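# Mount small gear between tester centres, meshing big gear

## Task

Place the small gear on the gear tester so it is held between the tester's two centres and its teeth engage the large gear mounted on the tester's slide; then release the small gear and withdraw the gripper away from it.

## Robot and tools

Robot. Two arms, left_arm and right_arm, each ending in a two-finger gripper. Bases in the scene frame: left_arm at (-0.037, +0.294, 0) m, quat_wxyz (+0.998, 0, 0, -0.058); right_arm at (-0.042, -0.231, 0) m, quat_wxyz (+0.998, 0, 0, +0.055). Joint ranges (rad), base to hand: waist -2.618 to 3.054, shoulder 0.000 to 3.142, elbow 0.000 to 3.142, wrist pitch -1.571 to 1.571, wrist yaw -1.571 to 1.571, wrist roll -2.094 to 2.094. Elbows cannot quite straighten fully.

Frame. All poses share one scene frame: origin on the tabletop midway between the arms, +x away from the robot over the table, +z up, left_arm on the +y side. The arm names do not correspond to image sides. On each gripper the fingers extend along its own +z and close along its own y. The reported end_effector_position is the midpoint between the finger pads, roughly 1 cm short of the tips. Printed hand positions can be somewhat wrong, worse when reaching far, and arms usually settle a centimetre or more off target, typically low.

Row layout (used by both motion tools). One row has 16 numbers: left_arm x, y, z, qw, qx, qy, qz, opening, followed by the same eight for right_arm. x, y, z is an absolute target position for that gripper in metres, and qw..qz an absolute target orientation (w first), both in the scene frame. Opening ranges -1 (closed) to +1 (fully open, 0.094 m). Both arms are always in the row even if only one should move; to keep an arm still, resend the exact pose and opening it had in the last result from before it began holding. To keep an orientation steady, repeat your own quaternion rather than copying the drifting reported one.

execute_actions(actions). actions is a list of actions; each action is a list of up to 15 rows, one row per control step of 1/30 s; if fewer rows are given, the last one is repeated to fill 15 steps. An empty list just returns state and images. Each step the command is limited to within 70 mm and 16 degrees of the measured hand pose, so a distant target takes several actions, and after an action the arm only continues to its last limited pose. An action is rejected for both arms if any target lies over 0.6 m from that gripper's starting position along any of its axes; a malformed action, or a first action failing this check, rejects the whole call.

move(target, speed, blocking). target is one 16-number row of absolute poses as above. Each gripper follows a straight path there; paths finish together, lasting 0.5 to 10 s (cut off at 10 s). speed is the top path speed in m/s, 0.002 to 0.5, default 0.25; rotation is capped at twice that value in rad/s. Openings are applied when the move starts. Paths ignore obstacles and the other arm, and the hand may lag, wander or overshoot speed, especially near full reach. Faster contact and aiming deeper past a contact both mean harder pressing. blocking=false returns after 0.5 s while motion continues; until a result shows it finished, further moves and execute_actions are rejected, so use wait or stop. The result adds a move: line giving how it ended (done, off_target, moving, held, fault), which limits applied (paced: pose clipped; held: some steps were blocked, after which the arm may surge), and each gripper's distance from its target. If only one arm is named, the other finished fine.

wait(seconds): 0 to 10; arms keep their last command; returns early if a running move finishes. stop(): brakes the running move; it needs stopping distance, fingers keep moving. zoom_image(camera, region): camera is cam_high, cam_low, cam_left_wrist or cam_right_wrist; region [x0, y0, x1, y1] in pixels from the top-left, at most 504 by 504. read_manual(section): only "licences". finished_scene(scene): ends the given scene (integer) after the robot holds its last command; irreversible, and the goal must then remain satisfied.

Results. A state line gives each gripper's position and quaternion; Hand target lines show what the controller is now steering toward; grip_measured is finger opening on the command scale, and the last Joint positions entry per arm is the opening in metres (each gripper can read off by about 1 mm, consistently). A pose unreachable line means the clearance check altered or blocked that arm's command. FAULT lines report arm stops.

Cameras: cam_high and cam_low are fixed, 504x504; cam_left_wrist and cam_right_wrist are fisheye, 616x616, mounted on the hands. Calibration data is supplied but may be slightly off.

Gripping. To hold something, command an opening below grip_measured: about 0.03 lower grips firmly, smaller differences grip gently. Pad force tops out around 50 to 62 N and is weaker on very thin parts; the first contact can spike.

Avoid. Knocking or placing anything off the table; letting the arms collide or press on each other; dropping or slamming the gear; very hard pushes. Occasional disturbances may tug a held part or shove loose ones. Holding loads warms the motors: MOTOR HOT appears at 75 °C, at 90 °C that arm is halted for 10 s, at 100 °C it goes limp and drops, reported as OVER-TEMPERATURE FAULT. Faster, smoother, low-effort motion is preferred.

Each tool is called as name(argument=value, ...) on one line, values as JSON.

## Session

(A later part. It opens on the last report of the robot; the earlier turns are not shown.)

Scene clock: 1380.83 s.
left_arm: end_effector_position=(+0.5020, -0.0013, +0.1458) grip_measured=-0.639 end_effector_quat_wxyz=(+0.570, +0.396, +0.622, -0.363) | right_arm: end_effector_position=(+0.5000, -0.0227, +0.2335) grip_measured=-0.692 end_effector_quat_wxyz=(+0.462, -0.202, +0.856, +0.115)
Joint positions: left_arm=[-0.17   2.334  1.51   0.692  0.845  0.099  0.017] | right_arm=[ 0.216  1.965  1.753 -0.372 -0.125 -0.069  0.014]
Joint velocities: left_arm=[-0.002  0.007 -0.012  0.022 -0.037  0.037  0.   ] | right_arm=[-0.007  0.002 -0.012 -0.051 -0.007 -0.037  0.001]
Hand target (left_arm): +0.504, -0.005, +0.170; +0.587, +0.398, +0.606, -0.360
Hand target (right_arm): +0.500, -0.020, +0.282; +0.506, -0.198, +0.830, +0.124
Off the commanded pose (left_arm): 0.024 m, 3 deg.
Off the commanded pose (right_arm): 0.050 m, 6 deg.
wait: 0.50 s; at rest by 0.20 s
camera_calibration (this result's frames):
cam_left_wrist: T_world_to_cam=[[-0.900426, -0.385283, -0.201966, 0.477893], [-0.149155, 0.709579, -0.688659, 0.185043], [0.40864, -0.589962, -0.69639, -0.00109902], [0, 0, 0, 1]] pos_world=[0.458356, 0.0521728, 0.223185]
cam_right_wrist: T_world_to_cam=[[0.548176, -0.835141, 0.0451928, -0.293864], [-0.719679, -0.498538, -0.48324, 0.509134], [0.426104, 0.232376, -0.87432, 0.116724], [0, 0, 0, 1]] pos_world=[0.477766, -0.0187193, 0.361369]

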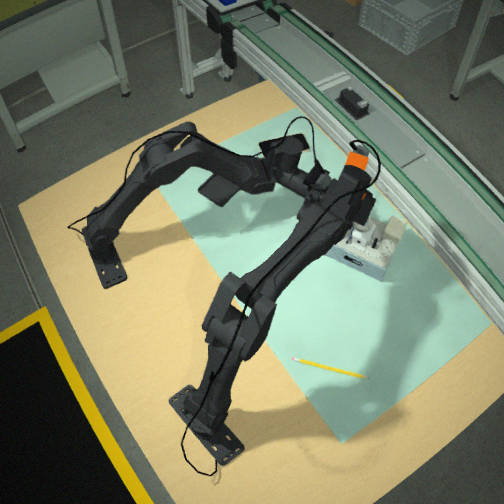

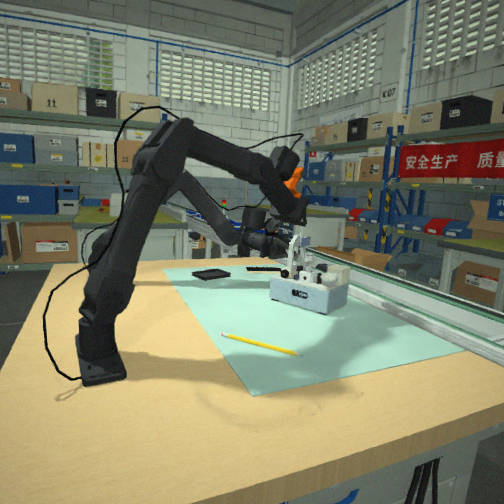

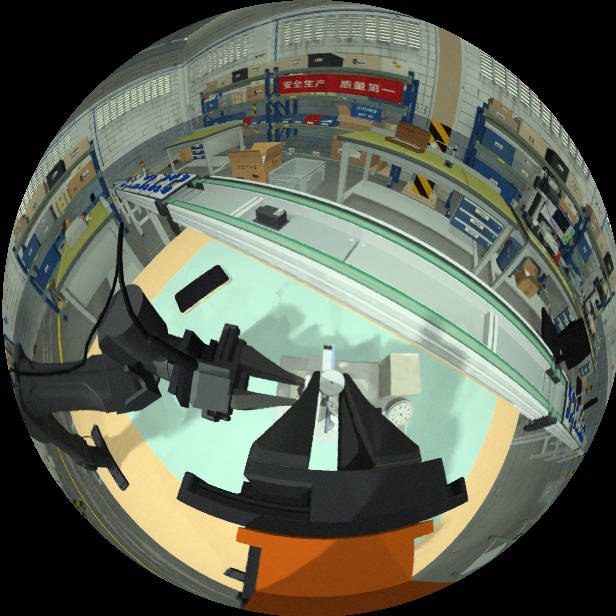

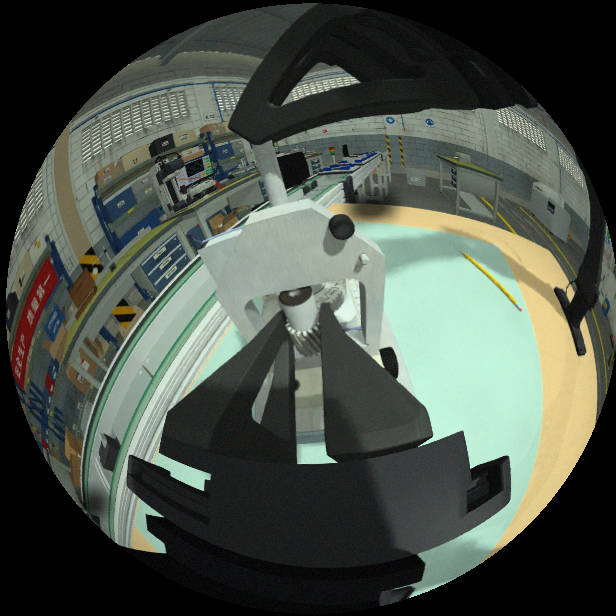

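The lift is about 19 mm. I'll add a little margin and advance the part.

execute_actions(actions=[[[0.5053,-0.0063,0.1696,0.5877,0.3970,0.6064,-0.3595,-0.66,0.5021,-0.0191,0.2845,0.5057,-0.1979,0.8308,0.1239,-0.72],[0.5054,-0.0068,0.1697,0.5881,0.3962,0.6069,-0.3588,-0.66,0.5021,-0.0191,0.286,0.5057,-0.1979,0.8308,0.1239,-0.72],[0.5056,-0.0073,0.1697,0.5886,0.3954,0.6074,-0.3582,-0.66,0.5021,-0.0191,0.2875,0.5057,-0.1979,0.8308,0.1239,-0.72],[0.5058,-0.0078,0.1697,0.5890,0.3945,0.6079,-0.3575,-0.66,0.5021,-0.0191,0.289,0.5057,-0.1979,0.8308,0.1239,-0.72],[0.5059,-0.0084,0.1698,0.5894,0.3937,0.6084,-0.3568,-0.66,0.5021,-0.0191,0.289,0.5057,-0.1979,0.8308,0.1239,-0.72],[0.5061,-0.0089,0.1698,0.5898,0.3929,0.6089,-0.3561,-0.66,0.5021,-0.0191,0.289,0.5057,-0.1979,0.8308,0.1239,-0.72],[0.5062,-0.0094,0.1698,0.5902,0.3921,0.6094,-0.3554,-0.66,0.5021,-0.0191,0.289,0.5057,-0.1979,0.8308,0.1239,-0.72],[0.5064,-0.0099,0.1699,0.5907,0.3913,0.6098,-0.3548,-0.66,0.5021,-0.0191,0.289,0.5057,-0.1979,0.8308,0.1239,-0.72],[0.5066,-0.0104,0.1699,0.5911,0.3905,0.6103,-0.3541,-0.66,0.5021,-0.0191,0.289,0.5057,-0.1979,0.8308,0.1239,-0.72],[0.5067,-0.0109,0.1699,0.5915,0.3897,0.6108,-0.3534,-0.66,0.5021,-0.0191,0.289,0.5057,-0.1979,0.8308,0.1239,-0.72],[0.5069,-0.0114,0.1700,0.5919,0.3889,0.6113,-0.3527,-0.66,0.5021,-0.0191,0.289,0.5057,-0.1979,0.8308,0.1239,-0.72],[0.5071,-0.0119,0.1700,0.5923,0.3880,0.6118,-0.3520,-0.66,0.5021,-0.0191,0.289,0.5057,-0.1979,0.8308,0.1239,-0.72],[0.5072,-0.0124,0.1700,0.5928,0.3872,0.6123,-0.3514,-0.66,0.5021,-0.0191,0.289,0.5057,-0.1979,0.8308,0.1239,-0.72],[0.5074,-0.0129,0.1701,0.5932,0.3864,0.6128,-0.3507,-0.66,0.5021,-0.0191,0.289,0.5057,-0.1979,0.8308,0.1239,-0.72],[0.5076,-0.0135,0.1701,0.5936,0.3856,0.6133,-0.3500,-0.66,0.5021,-0.0191,0.289,0.5057,-0.1979,0.8308,0.1239,-0.72]],[[0.5077,-0.0140,0.1701,0.5940,0.3848,0.6138,-0.3493,-0.66,0.5021,-0.0191,0.289,0.5057,-0.1979,0.8308,0.1239,-0.72],[0.5079,-0.0145,0.1702,0.5944,0.3840,0.6143,-0.3486,-0.66,0.5021,-0.0191,0.289,0.5057,-0.1979,0.8308,0.1239,-0.72],[0.5080,-0.0150,0.1702,0.5949,0.3832,0.6148,-0.3480,-0.66,0.5021,-0.0191,0.289,0.5057,-0.1979,0.8308,0.1239,-0.72],[0.5082,-0.0155,0.1702,0.5953,0.3823,0.6153,-0.3473,-0.66,0.5021,-0.0191,0.289,0.5057,-0.1979,0.8308,0.1239,-0.72],[0.5084,-0.0160,0.1703,0.5957,0.3815,0.6158,-0.3466,-0.66,0.5021,-0.0191,0.289,0.5057,-0.1979,0.8308,0.1239,-0.72],[0.5085,-0.0165,0.1703,0.5961,0.3807,0.6163,-0.3459,-0.66,0.5021,-0.0191,0.289,0.5057,-0.1979,0.8308,0.1239,-0.72],[0.5087,-0.0170,0.1703,0.5965,0.3799,0.6168,-0.3452,-0.66,0.5021,-0.0191,0.289,0.5057,-0.1979,0.8308,0.1239,-0.72],[0.5089,-0.0175,0.1704,0.5970,0.3791,0.6172,-0.3446,-0.66,0.5021,-0.0191,0.289,0.5057,-0.1979,0.8308,0.1239,-0.72],[0.5090,-0.0180,0.1704,0.5974,0.3783,0.6177,-0.3439,-0.66,0.5021,-0.0191,0.289,0.5057,-0.1979,0.8308,0.1239,-0.72],[0.5092,-0.0186,0.1704,0.5978,0.3775,0.6182,-0.3432,-0.66,0.5021,-0.0191,0.289,0.5057,-0.1979,0.8308,0.1239,-0.72],[0.5093,-0.0191,0.1705,0.5982,0.3767,0.6187,-0.3425,-0.66,0.5021,-0.0191,0.289,0.5057,-0.1979,0.8308,0.1239,-0.72],[0.5095,-0.0196,0.1705,0.5986,0.3758,0.6192,-0.3418,-0.66,0.5021,-0.0191,0.289,0.5057,-0.1979,0.8308,0.1239,-0.72],[0.5097,-0.0201,0.1705,0.5991,0.3750,0.6197,-0.3412,-0.66,0.5021,-0.0191,0.289,0.5057,-0.1979,0.8308,0.1239,-0.72],[0.5098,-0.0206,0.1706,0.5995,0.3742,0.6202,-0.3405,-0.66,0.5021,-0.0191,0.289,0.5057,-0.1979,0.8308,0.1239,-0.72],[0.5100,-0.0211,0.1706,0.5999,0.3734,0.6207,-0.3398,-0.66,0.5021,-0.0191,0.289,0.5057,-0.1979,0.8308,0.1239,-0.72]]])

wait(seconds=0.6)

zoom_image(camera="cam_low", region=[260, 200, 340, 280])

zoom_image(camera="cam_right_wrist", region=[230, 230, 380, 380])

Scene clock: 1418.70 s.
left_arm: end_effector_position=(+0.5058, -0.0153, +0.1456) grip_measured=-0.639 end_effector_quat_wxyz=(+0.579, +0.377, +0.635, -0.345) | right_arm: end_effector_position=(+0.5000, -0.0228, +0.2348) grip_measured=-0.692 end_effector_quat_wxyz=(+0.457, -0.202, +0.859, +0.114)
Joint positions: left_arm=[-0.211  2.334  1.51   0.7    0.743  0.083  0.017] | right_arm=[ 0.216  1.972  1.78  -0.403 -0.124 -0.071  0.014]
Joint velocities: left_arm=[-0.066 -0.012  0.002  0.022 -0.125  0.022  0.   ] | right_arm=[ 0.007 -0.022  0.002  0.051 -0.037  0.037  0.   ]
Hand target (left_arm): +0.509, -0.021, +0.171; +0.600, +0.374, +0.621, -0.340
Hand target (right_arm): +0.500, -0.020, +0.288; +0.506, -0.198, +0.831, +0.123
Off the commanded pose (left_arm): 0.026 m, 3 deg.
Off the commanded pose (right_arm): 0.054 m, 7 deg.
camera_calibration (this result's frames):
cam_left_wrist: T_world_to_cam=[[-0.875813, -0.439036, -0.200499, 0.462339], [-0.194495, 0.701225, -0.685897, 0.217817], [0.441729, -0.561721, -0.699532, -0.0269507], [0, 0, 0, 1]] pos_world=[0.459191, 0.0351056, 0.223246]
cam_right_wrist: T_world_to_cam=[[0.548943, -0.834744, 0.0431771, -0.293879], [-0.724978, -0.501196, -0.47245, 0.50978], [0.416015, 0.228045, -0.880299, 0.124275], [0, 0, 0, 1]] pos_world=[0.479202, -0.0181542, 0.362934]

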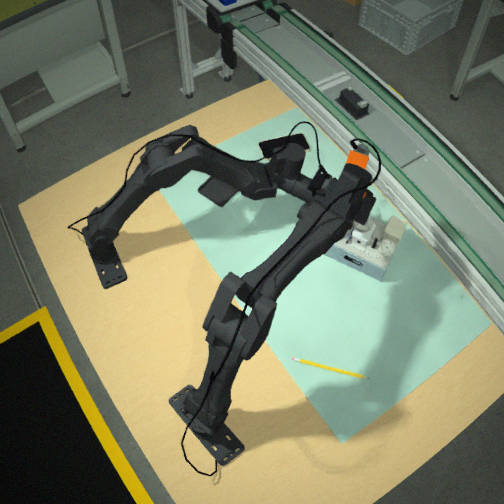

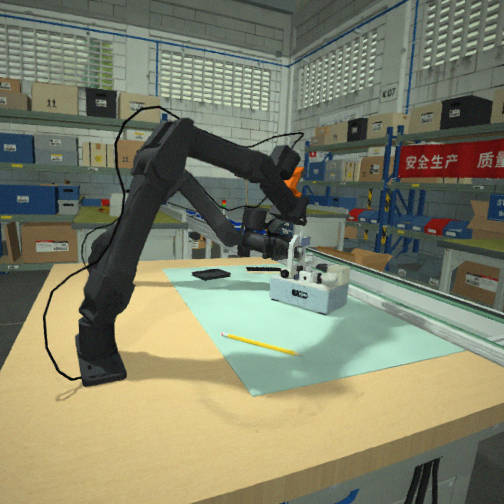

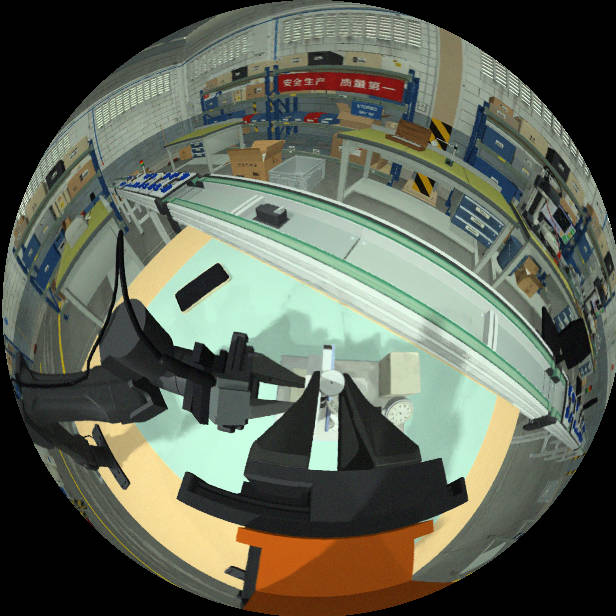

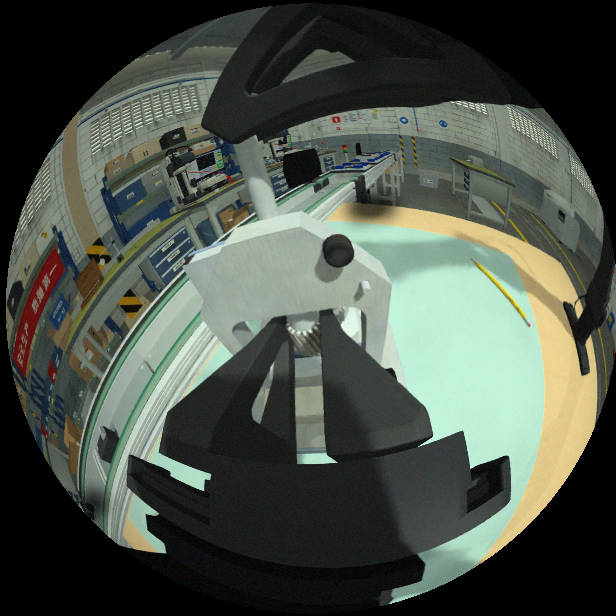

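Scene clock: 1419.30 s.
left_arm: end_effector_position=(+0.5074, -0.0156, +0.1456) grip_measured=-0.639 end_effector_quat_wxyz=(+0.581, +0.373, +0.637, -0.341) | right_arm: end_effector_position=(+0.5000, -0.0228, +0.2348) grip_measured=-0.692 end_effector_quat_wxyz=(+0.457, -0.202, +0.859, +0.114)
Joint positions: left_arm=[-0.214  2.334  1.51   0.701  0.727  0.081  0.017] | right_arm=[ 0.216  1.972  1.78  -0.403 -0.124 -0.071  0.014]
Joint velocities: left_arm=[-0.022 -0.002 -0.012 -0.007  0.022  0.037 -0.   ] | right_arm=[ 0.002 -0.007 -0.007 -0.066  0.007  0.007 -0.001]
Hand target (left_arm): +0.509, -0.021, +0.171; +0.600, +0.373, +0.621, -0.340
Hand target (right_arm): +0.500, -0.020, +0.288; +0.506, -0.198, +0.831, +0.123
Off the commanded pose (left_arm): 0.026 m, 3 deg.
Off the commanded pose (right_arm): 0.054 m, 7 deg.
wait: 0.60 s; at rest by 0.27 s
camera_calibration (this result's frames):
cam_left_wrist: T_world_to_cam=[[-0.869989, -0.450379, -0.200691, 0.460505], [-0.203579, 0.698812, -0.685724, 0.222912], [0.449081, -0.555716, -0.699647, -0.0313708], [0, 0, 0, 1]] pos_world=[0.460103, 0.0341949, 0.223327]
cam_right_wrist: T_world_to_cam=[[0.548943, -0.834744, 0.0431771, -0.293879], [-0.724978, -0.501196, -0.47245, 0.50978], [0.416015, 0.228045, -0.880299, 0.124275], [0, 0, 0, 1]] pos_world=[0.479202, -0.0181542, 0.362934]

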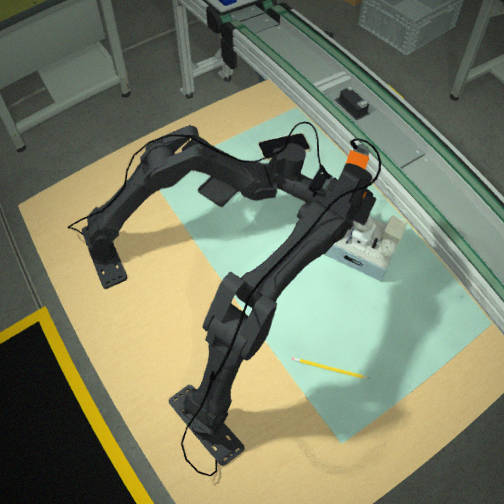

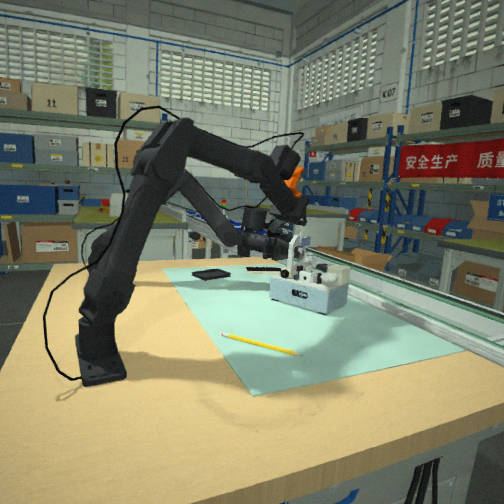

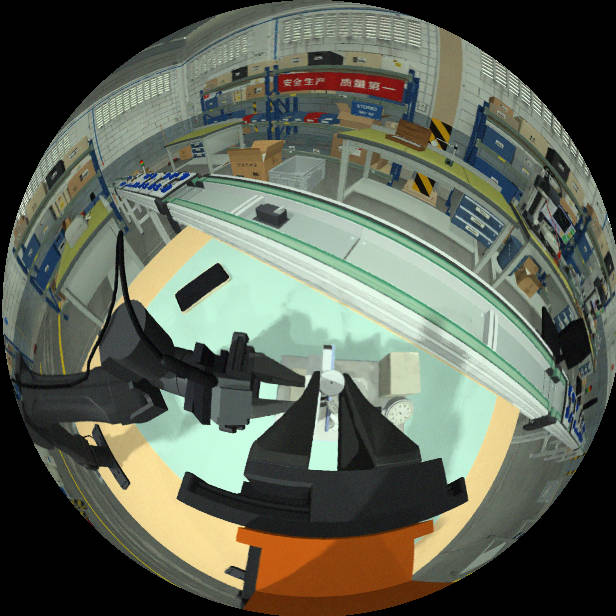

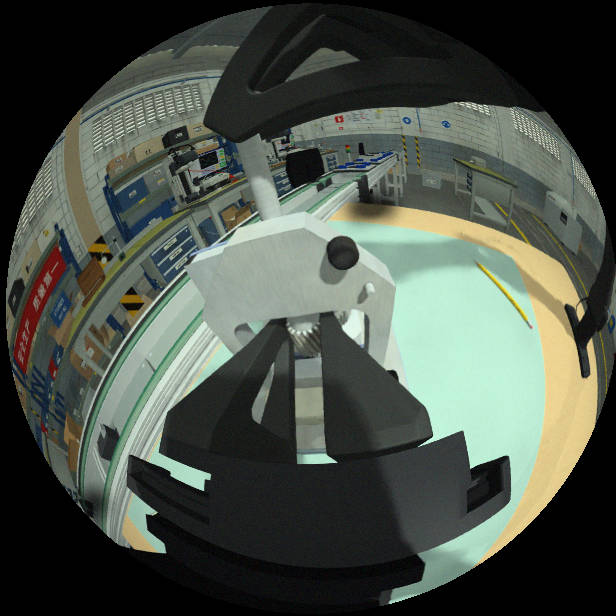

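Region (260, 200, 340, 280) of cam_low's 504x504 image, scaled by 6.300, with more detail than that image has.

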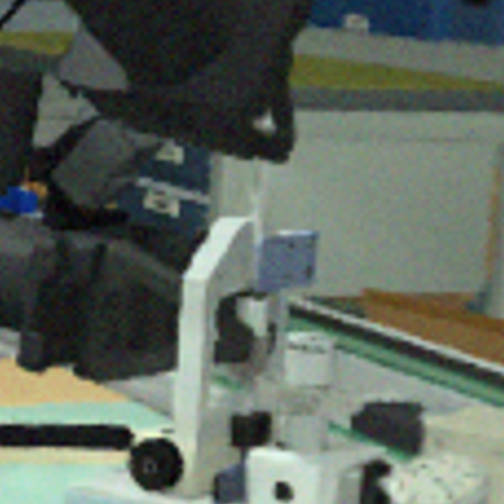

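Region (230, 230, 380, 380) of cam_right_wrist's 616x616 image, scaled by 3.360, with more detail than that image has.

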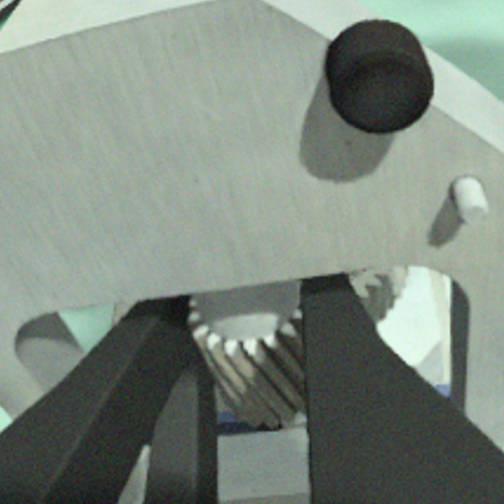

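The part is within about 1 mm of the axis. I'll lower the upper centre with a slight nudge on the left arm.

execute_actions(actions=[[[0.5098,-0.0215,0.1706,0.5997,0.3736,0.6205,-0.3400,-0.66,0.5021,-0.0191,0.286,0.5057,-0.1979,0.8308,0.1239,-0.72],[0.5096,-0.0219,0.1706,0.5996,0.3738,0.6204,-0.3402,-0.66,0.5021,-0.0191,0.283,0.5057,-0.1979,0.8308,0.1239,-0.72],[0.5094,-0.0222,0.1706,0.5996,0.3740,0.6203,-0.3404,-0.66,0.5021,-0.0191,0.280,0.5057,-0.1979,0.8308,0.1239,-0.72],[0.5094,-0.0222,0.1706,0.5996,0.3740,0.6203,-0.3404,-0.66,0.5021,-0.0191,0.277,0.5057,-0.1979,0.8308,0.1239,-0.72],[0.5094,-0.0222,0.1706,0.5996,0.3740,0.6203,-0.3404,-0.66,0.5021,-0.0191,0.274,0.5057,-0.1979,0.8308,0.1239,-0.72],[0.5094,-0.0222,0.1706,0.5996,0.3740,0.6203,-0.3404,-0.66,0.5021,-0.0191,0.271,0.5057,-0.1979,0.8308,0.1239,-0.72],[0.5094,-0.0222,0.1706,0.5996,0.3740,0.6203,-0.3404,-0.66,0.5021,-0.0191,0.268,0.5057,-0.1979,0.8308,0.1239,-0.72],[0.5094,-0.0222,0.1706,0.5996,0.3740,0.6203,-0.3404,-0.66,0.5021,-0.0191,0.2655,0.5057,-0.1979,0.8308,0.1239,-0.72],[0.5094,-0.0222,0.1706,0.5996,0.3740,0.6203,-0.3404,-0.66,0.5021,-0.0191,0.263,0.5057,-0.1979,0.8308,0.1239,-0.72],[0.5094,-0.0222,0.1706,0.5996,0.3740,0.6203,-0.3404,-0.66,0.5021,-0.0191,0.2605,0.5057,-0.1979,0.8308,0.1239,-0.72],[0.5094,-0.0222,0.1706,0.5996,0.3740,0.6203,-0.3404,-0.66,0.5021,-0.0191,0.258,0.5057,-0.1979,0.8308,0.1239,-0.72],[0.5094,-0.0222,0.1706,0.5996,0.3740,0.6203,-0.3404,-0.66,0.5021,-0.0191,0.256,0.5057,-0.1979,0.8308,0.1239,-0.72],[0.5094,-0.0222,0.1706,0.5996,0.3740,0.6203,-0.3404,-0.66,0.5021,-0.0191,0.254,0.5057,-0.1979,0.8308,0.1239,-0.72],[0.5094,-0.0222,0.1706,0.5996,0.3740,0.6203,-0.3404,-0.66,0.5021,-0.0191,0.252,0.5057,-0.1979,0.8308,0.1239,-0.72],[0.5094,-0.0222,0.1706,0.5996,0.3740,0.6203,-0.3404,-0.66,0.5021,-0.0191,0.250,0.5057,-0.1979,0.8308,0.1239,-0.72]]])

wait(seconds=0.5)

zoom_image(camera="cam_low", region=[260, 200, 340, 280])

Scene clock: 1444.13 s.
left_arm: end_effector_position=(+0.5073, -0.0165, +0.1409) grip_measured=-0.639 end_effector_quat_wxyz=(+0.574, +0.370, +0.646, -0.340) | right_arm: end_effector_position=(+0.5006, -0.0226, +0.2239) grip_measured=-0.692 end_effector_quat_wxyz=(+0.470, -0.202, +0.852, +0.115)
Joint positions: left_arm=[-0.218  2.334  1.51   0.679  0.716  0.08   0.017] | right_arm=[ 0.216  1.958  1.691 -0.3   -0.124 -0.071  0.014]
Joint velocities: left_arm=[ 0.002 -0.007  0.007  0.037 -0.051  0.007 -0.   ] | right_arm=[-0.007 -0.061 -0.217  0.227 -0.022 -0.022  0.   ]
Hand target (left_arm): +0.509, -0.022, +0.170; +0.600, +0.374, +0.620, -0.340
Hand target (right_arm): +0.502, -0.019, +0.250; +0.505, -0.198, +0.831, +0.123
Off the commanded pose (left_arm): 0.030 m, 4 deg.
Off the commanded pose (right_arm): 0.026 m, 5 deg.
camera_calibration (this result's frames):
cam_left_wrist: T_world_to_cam=[[-0.870824, -0.454987, -0.186153, 0.457396], [-0.223001, 0.70308, -0.67524, 0.228729], [0.438106, -0.546503, -0.713721, -0.0274433], [0, 0, 0, 1]] pos_world=[0.461341, 0.0322969, 0.220006]
cam_right_wrist: T_world_to_cam=[[0.54762, -0.835192, 0.0506601, -0.294586], [-0.71131, -0.496567, -0.497453, 0.504005], [0.440625, 0.23638, -0.866011, 0.0990526], [0, 0, 0, 1]] pos_world=[0.476181, -0.0191776, 0.351423]

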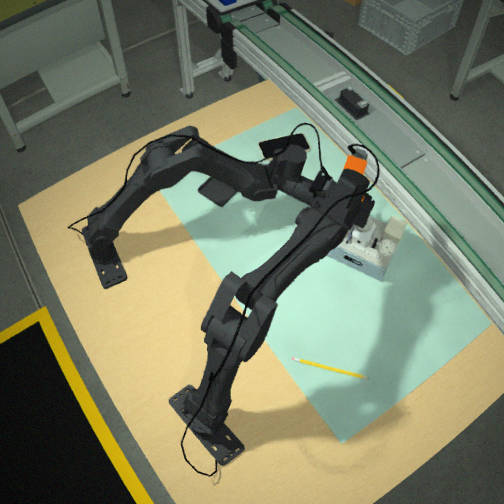

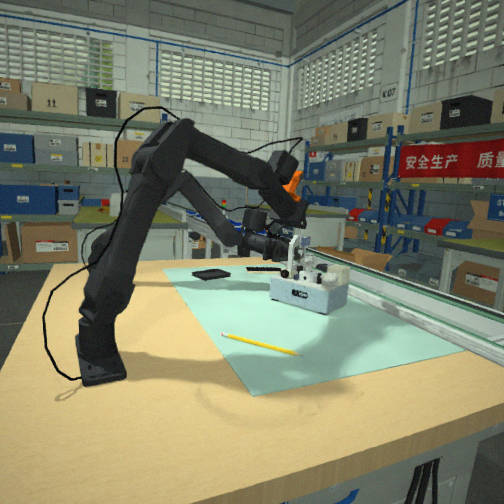

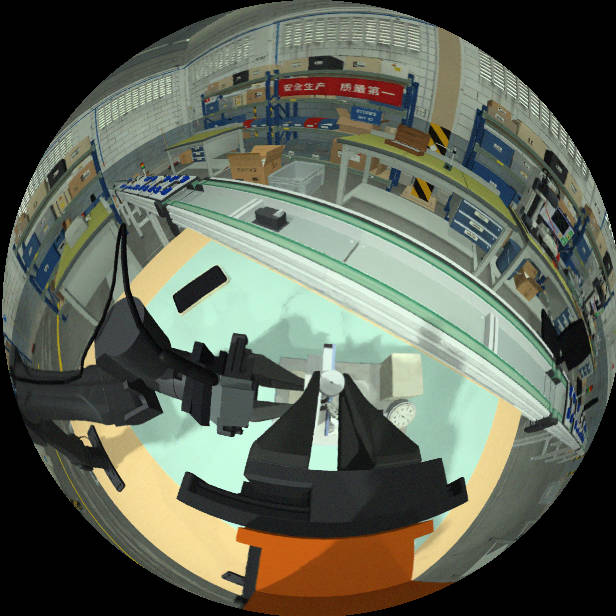

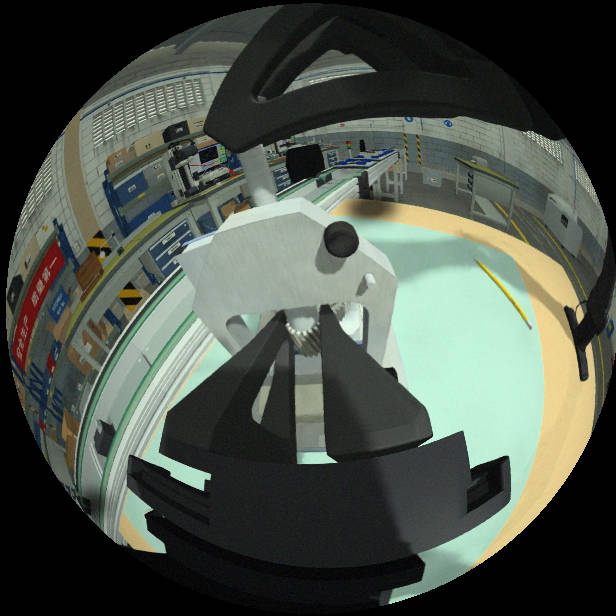

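Scene clock: 1444.63 s.
left_arm: end_effector_position=(+0.5073, -0.0165, +0.1409) grip_measured=-0.639 end_effector_quat_wxyz=(+0.574, +0.370, +0.646, -0.340) | right_arm: end_effector_position=(+0.5007, -0.0225, +0.2238) grip_measured=-0.692 end_effector_quat_wxyz=(+0.474, -0.202, +0.849, +0.116)
Joint positions: left_arm=[-0.218  2.334  1.51   0.679  0.716  0.08   0.017] | right_arm=[ 0.216  1.953  1.677 -0.28  -0.125 -0.071  0.014]
Joint velocities: left_arm=[ 0.002  0.012  0.007 -0.037  0.007  0.007 -0.001] | right_arm=[-0.007 -0.002 -0.012 -0.007 -0.066 -0.051 -0.001]
Hand target (left_arm): +0.509, -0.022, +0.170; +0.600, +0.374, +0.620, -0.340
Hand target (right_arm): +0.502, -0.019, +0.250; +0.504, -0.198, +0.831, +0.123
Off the commanded pose (left_arm): 0.030 m, 4 deg.
Off the commanded pose (right_arm): 0.026 m, 4 deg.
wait: 0.50 s; at rest by 0.20 s
camera_calibration (this result's frames):
cam_left_wrist: T_world_to_cam=[[-0.870824, -0.454987, -0.186153, 0.457396], [-0.223001, 0.70308, -0.67524, 0.228729], [0.438106, -0.546503, -0.713721, -0.0274433], [0, 0, 0, 1]] pos_world=[0.461341, 0.0322969, 0.220006]
cam_right_wrist: T_world_to_cam=[[0.547426, -0.835183, 0.0528544, -0.294947], [-0.706653, -0.495166, -0.505423, 0.503584], [0.448293, 0.239332, -0.861251, 0.0940633], [0, 0, 0, 1]] pos_world=[0.475153, -0.0194896, 0.351124]

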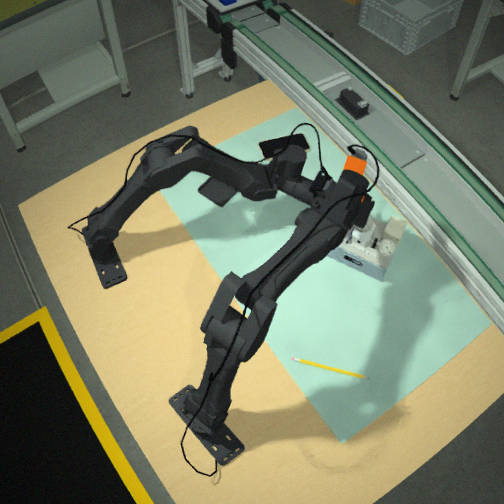

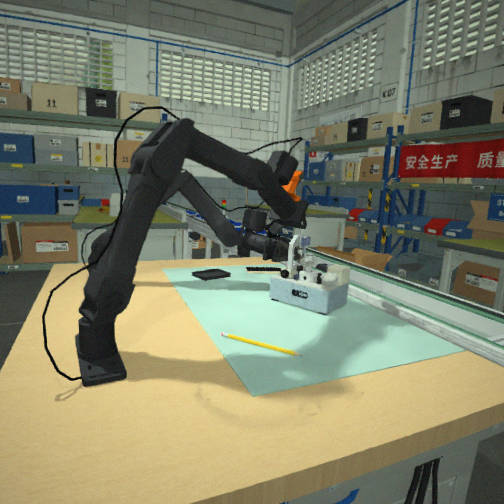

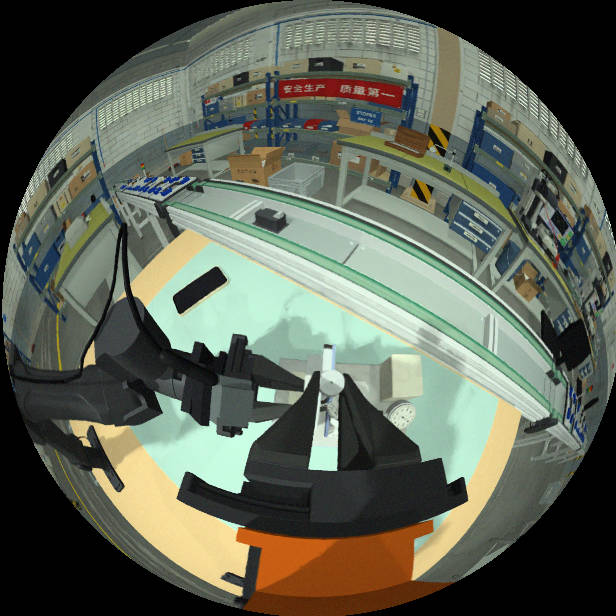

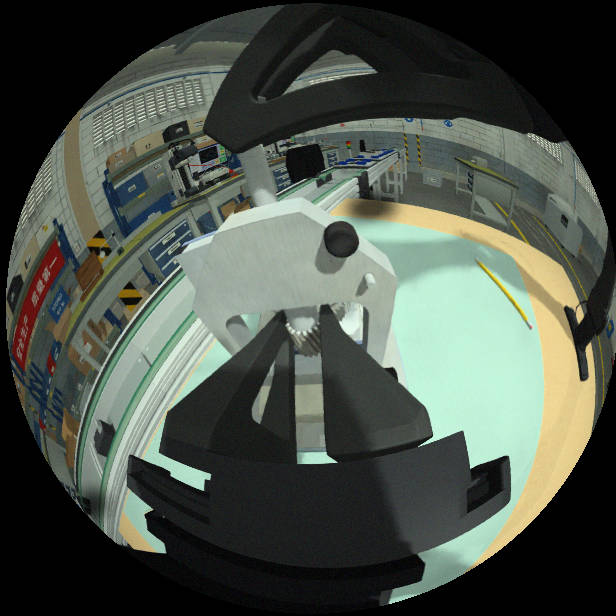

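Region (260, 200, 340, 280) of cam_low's 504x504 image, scaled by 6.300, with more detail than that image has.

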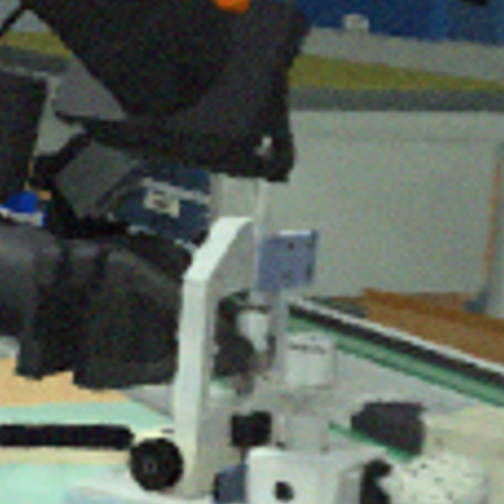

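The part has been pulled toward the centre line and pushed down. I'll keep lowering the knob and let the left wrist follow.

execute_actions(actions=[[[0.5094,-0.0222,0.1701,0.5992,0.3746,0.6207,-0.3397,-0.66,0.5021,-0.0191,0.2484,0.5057,-0.1979,0.8308,0.1239,-0.72],[0.5094,-0.0221,0.1696,0.5988,0.3752,0.6211,-0.3390,-0.66,0.5021,-0.0191,0.2468,0.5057,-0.1979,0.8308,0.1239,-0.72],[0.5094,-0.0221,0.1691,0.5984,0.3758,0.6215,-0.3383,-0.66,0.5021,-0.0191,0.2452,0.5057,-0.1979,0.8308,0.1239,-0.72],[0.5094,-0.0220,0.1685,0.5981,0.3764,0.6218,-0.3375,-0.66,0.5021,-0.0191,0.2436,0.5057,-0.1979,0.8308,0.1239,-0.72],[0.5094,-0.0220,0.1680,0.5977,0.3770,0.6222,-0.3368,-0.66,0.5021,-0.0191,0.2420,0.5057,-0.1979,0.8308,0.1239,-0.72],[0.5094,-0.0220,0.1675,0.5973,0.3776,0.6226,-0.3361,-0.66,0.5021,-0.0191,0.2404,0.5057,-0.1979,0.8308,0.1239,-0.72],[0.5094,-0.0219,0.1670,0.5969,0.3782,0.6230,-0.3354,-0.66,0.5021,-0.0191,0.2388,0.5057,-0.1979,0.8308,0.1239,-0.72],[0.5094,-0.0219,0.1665,0.5965,0.3789,0.6234,-0.3347,-0.66,0.5021,-0.0191,0.2372,0.5057,-0.1979,0.8308,0.1239,-0.72],[0.5094,-0.0218,0.1660,0.5961,0.3795,0.6238,-0.3340,-0.66,0.5021,-0.0191,0.2356,0.5057,-0.1979,0.8308,0.1239,-0.72],[0.5094,-0.0218,0.1655,0.5957,0.3801,0.6242,-0.3333,-0.66,0.5021,-0.0191,0.2340,0.5057,-0.1979,0.8308,0.1239,-0.72],[0.5094,-0.0218,0.1650,0.5953,0.3807,0.6246,-0.3326,-0.66,0.5021,-0.0191,0.2324,0.5057,-0.1979,0.8308,0.1239,-0.72],[0.5094,-0.0217,0.1644,0.5950,0.3813,0.6249,-0.3318,-0.66,0.5021,-0.0191,0.2308,0.5057,-0.1979,0.8308,0.1239,-0.72],[0.5094,-0.0217,0.1639,0.5946,0.3819,0.6253,-0.3311,-0.66,0.5021,-0.0191,0.2292,0.5057,-0.1979,0.8308,0.1239,-0.72],[0.5094,-0.0216,0.1634,0.5942,0.3825,0.6257,-0.3304,-0.66,0.5021,-0.0191,0.2276,0.5057,-0.1979,0.8308,0.1239,-0.72],[0.5094,-0.0216,0.1629,0.5938,0.3831,0.6261,-0.3297,-0.66,0.5021,-0.0191,0.2260,0.5057,-0.1979,0.8308,0.1239,-0.72]]])

wait(seconds=0.5)

zoom_image(camera="cam_low", region=[275, 225, 325, 275])

zoom_image(camera="cam_right_wrist", region=[230, 250, 380, 400])

Scene clock: 1486.10 s.
left_arm: end_effector_position=(+0.5075, -0.0164, +0.1398) grip_measured=-0.639 end_effector_quat_wxyz=(+0.575, +0.372, +0.646, -0.336) | right_arm: end_effector_position=(+0.5010, -0.0222, +0.2218) grip_measured=-0.692 end_effector_quat_wxyz=(+0.492, -0.201, +0.839, +0.118)
Joint positions: left_arm=[-0.218  2.334  1.51   0.673  0.713  0.092  0.017] | right_arm=[ 0.216  1.937  1.611 -0.19  -0.126 -0.071  0.014]
Joint velocities: left_arm=[-0.007  0.002  0.002 -0.022 -0.007  0.125 -0.001] | right_arm=[-0.002 -0.027 -0.125  0.183  0.022 -0.037 -0.   ]
Hand target (left_arm): +0.509, -0.021, +0.163; +0.594, +0.383, +0.626, -0.330
Hand target (right_arm): +0.502, -0.019, +0.226; +0.505, -0.198, +0.831, +0.123
Off the commanded pose (left_arm): 0.024 m, 4 deg.
Off the commanded pose (right_arm): 0.005 m, 2 deg.
camera_calibration (this result's frames):
cam_left_wrist: T_world_to_cam=[[-0.869254, -0.454695, -0.194036, 0.457719], [-0.22061, 0.708023, -0.670846, 0.226176], [0.442412, -0.540329, -0.715762, -0.0300737], [0, 0, 0, 1]] pos_world=[0.461076, 0.0317348, 0.219018]
cam_right_wrist: T_world_to_cam=[[0.545725, -0.83561, 0.0627672, -0.296145], [-0.686011, -0.488526, -0.539195, 0.500161], [0.48122, 0.251193, -0.839839, 0.0711827], [0, 0, 0, 1]] pos_world=[0.470475, -0.0210012, 0.348054]

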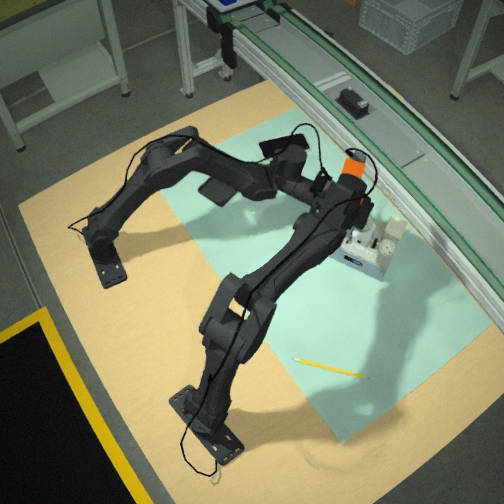

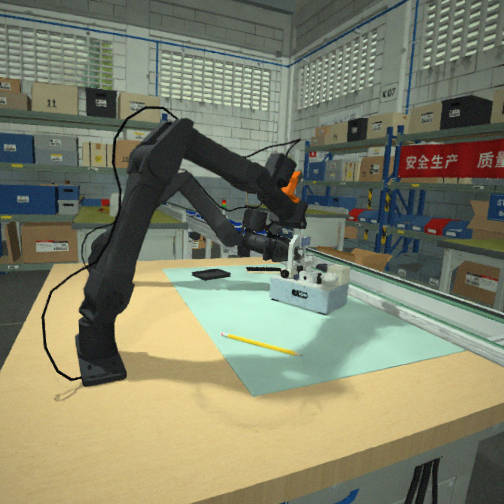

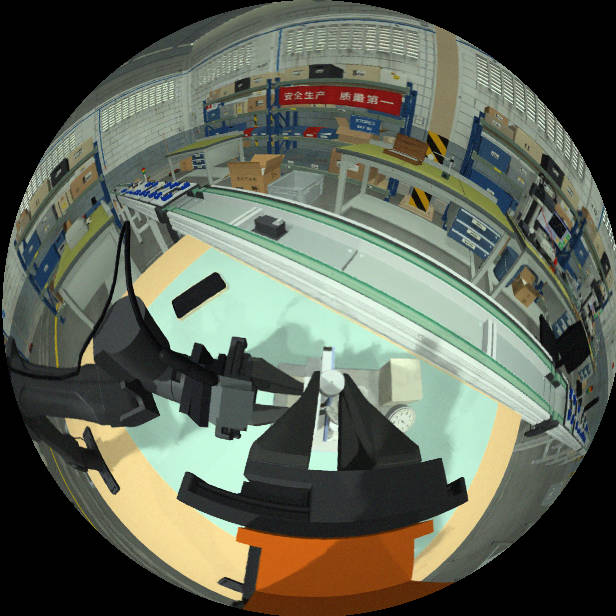

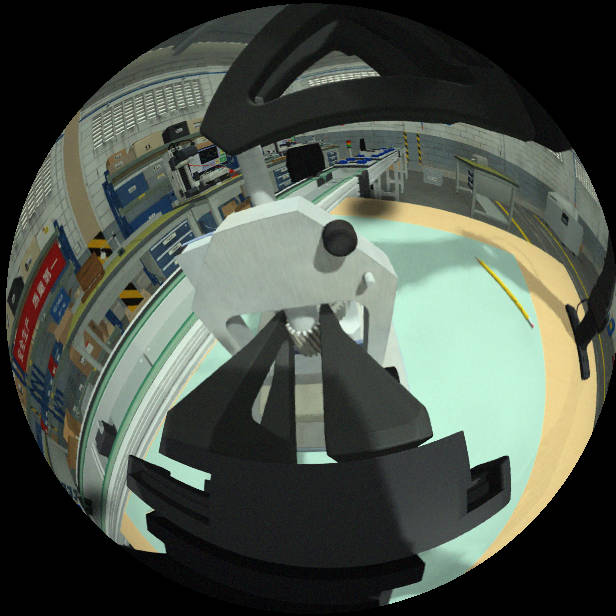

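Scene clock: 1486.60 s.
left_arm: end_effector_position=(+0.5076, -0.0164, +0.1395) grip_measured=-0.639 end_effector_quat_wxyz=(+0.575, +0.374, +0.646, -0.334) | right_arm: end_effector_position=(+0.5011, -0.0222, +0.2217) grip_measured=-0.692 end_effector_quat_wxyz=(+0.495, -0.201, +0.837, +0.118)
Joint positions: left_arm=[-0.218  2.334  1.51   0.672  0.711  0.097  0.017] | right_arm=[ 0.216  1.934  1.601 -0.174 -0.126 -0.071  0.014]
Joint velocities: left_arm=[-0.007 -0.002  0.002 -0.051 -0.037  0.007 -0.001] | right_arm=[ 0.002 -0.002 -0.002 -0.007 -0.022  0.007 -0.   ]
Hand target (left_arm): +0.509, -0.021, +0.163; +0.594, +0.383, +0.626, -0.330
Hand target (right_arm): +0.502, -0.019, +0.226; +0.505, -0.198, +0.831, +0.123
Off the commanded pose (left_arm): 0.024 m, 3 deg.
Off the commanded pose (right_arm): 0.005 m, 2 deg.
wait: 0.50 s; at rest by 0.17 s
camera_calibration (this result's frames):
cam_left_wrist: T_world_to_cam=[[-0.868135, -0.45483, -0.198671, 0.457854], [-0.218821, 0.710023, -0.669317, 0.224958], [0.445487, -0.537584, -0.715922, -0.0318324], [0, 0, 0, 1]] pos_world=[0.460886, 0.0314085, 0.218741]
cam_right_wrist: T_world_to_cam=[[0.545265, -0.835766, 0.0646639, -0.296374], [-0.682093, -0.487199, -0.545332, 0.499649], [0.487274, 0.253243, -0.835722, 0.0670566], [0, 0, 0, 1]] pos_world=[0.469734, -0.0212522, 0.34768]

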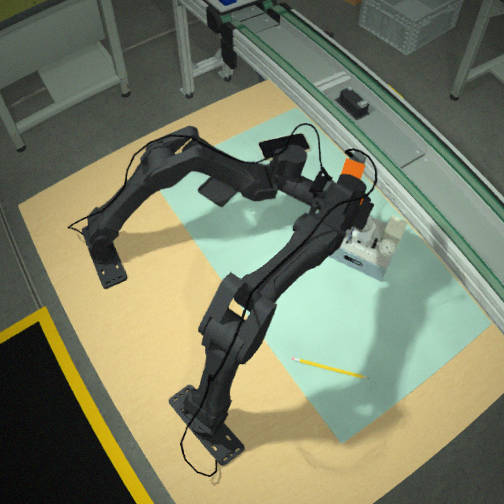

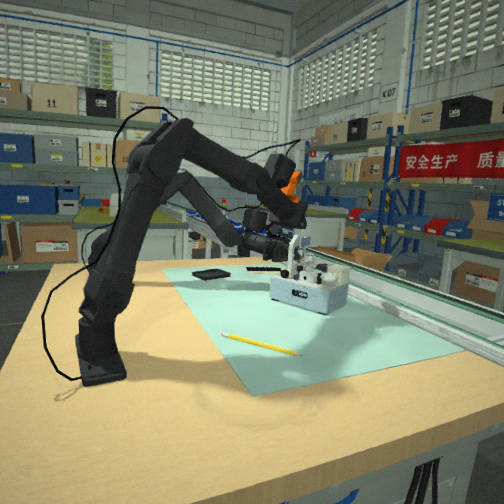

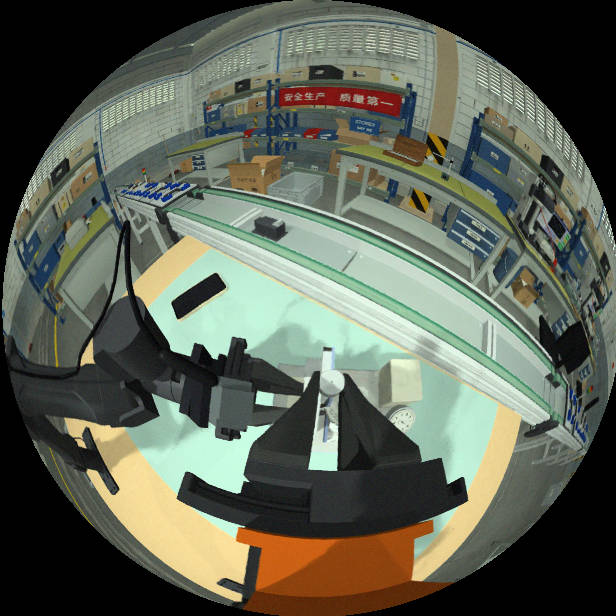

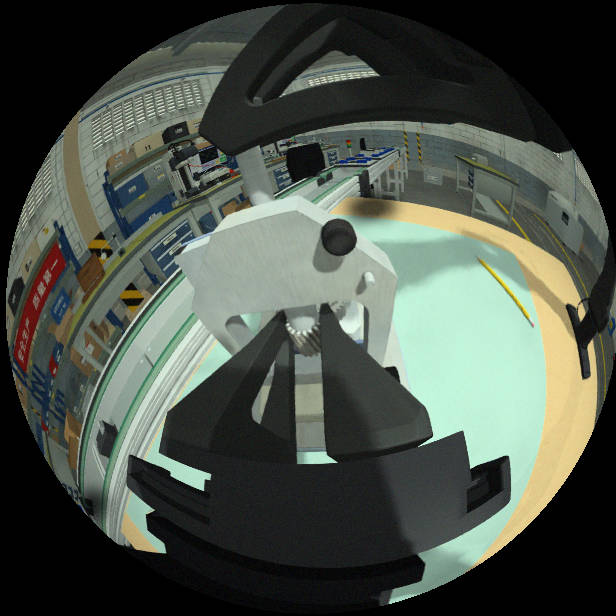

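Region (275, 225, 325, 275) of cam_low's 504x504 image, scaled by 10.080, with more detail than that image has.

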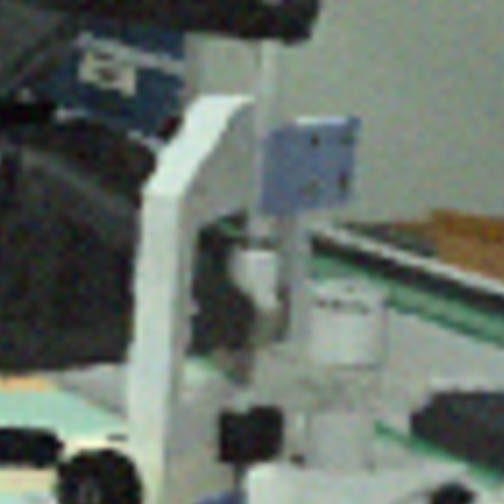

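Region (230, 250, 380, 400) of cam_right_wrist's 616x616 image, scaled by 3.360, with more detail than that image has.

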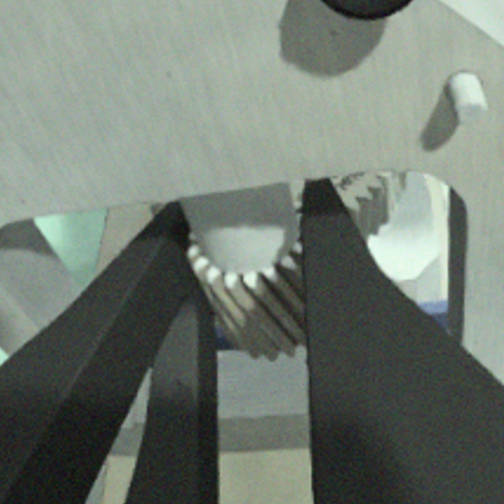

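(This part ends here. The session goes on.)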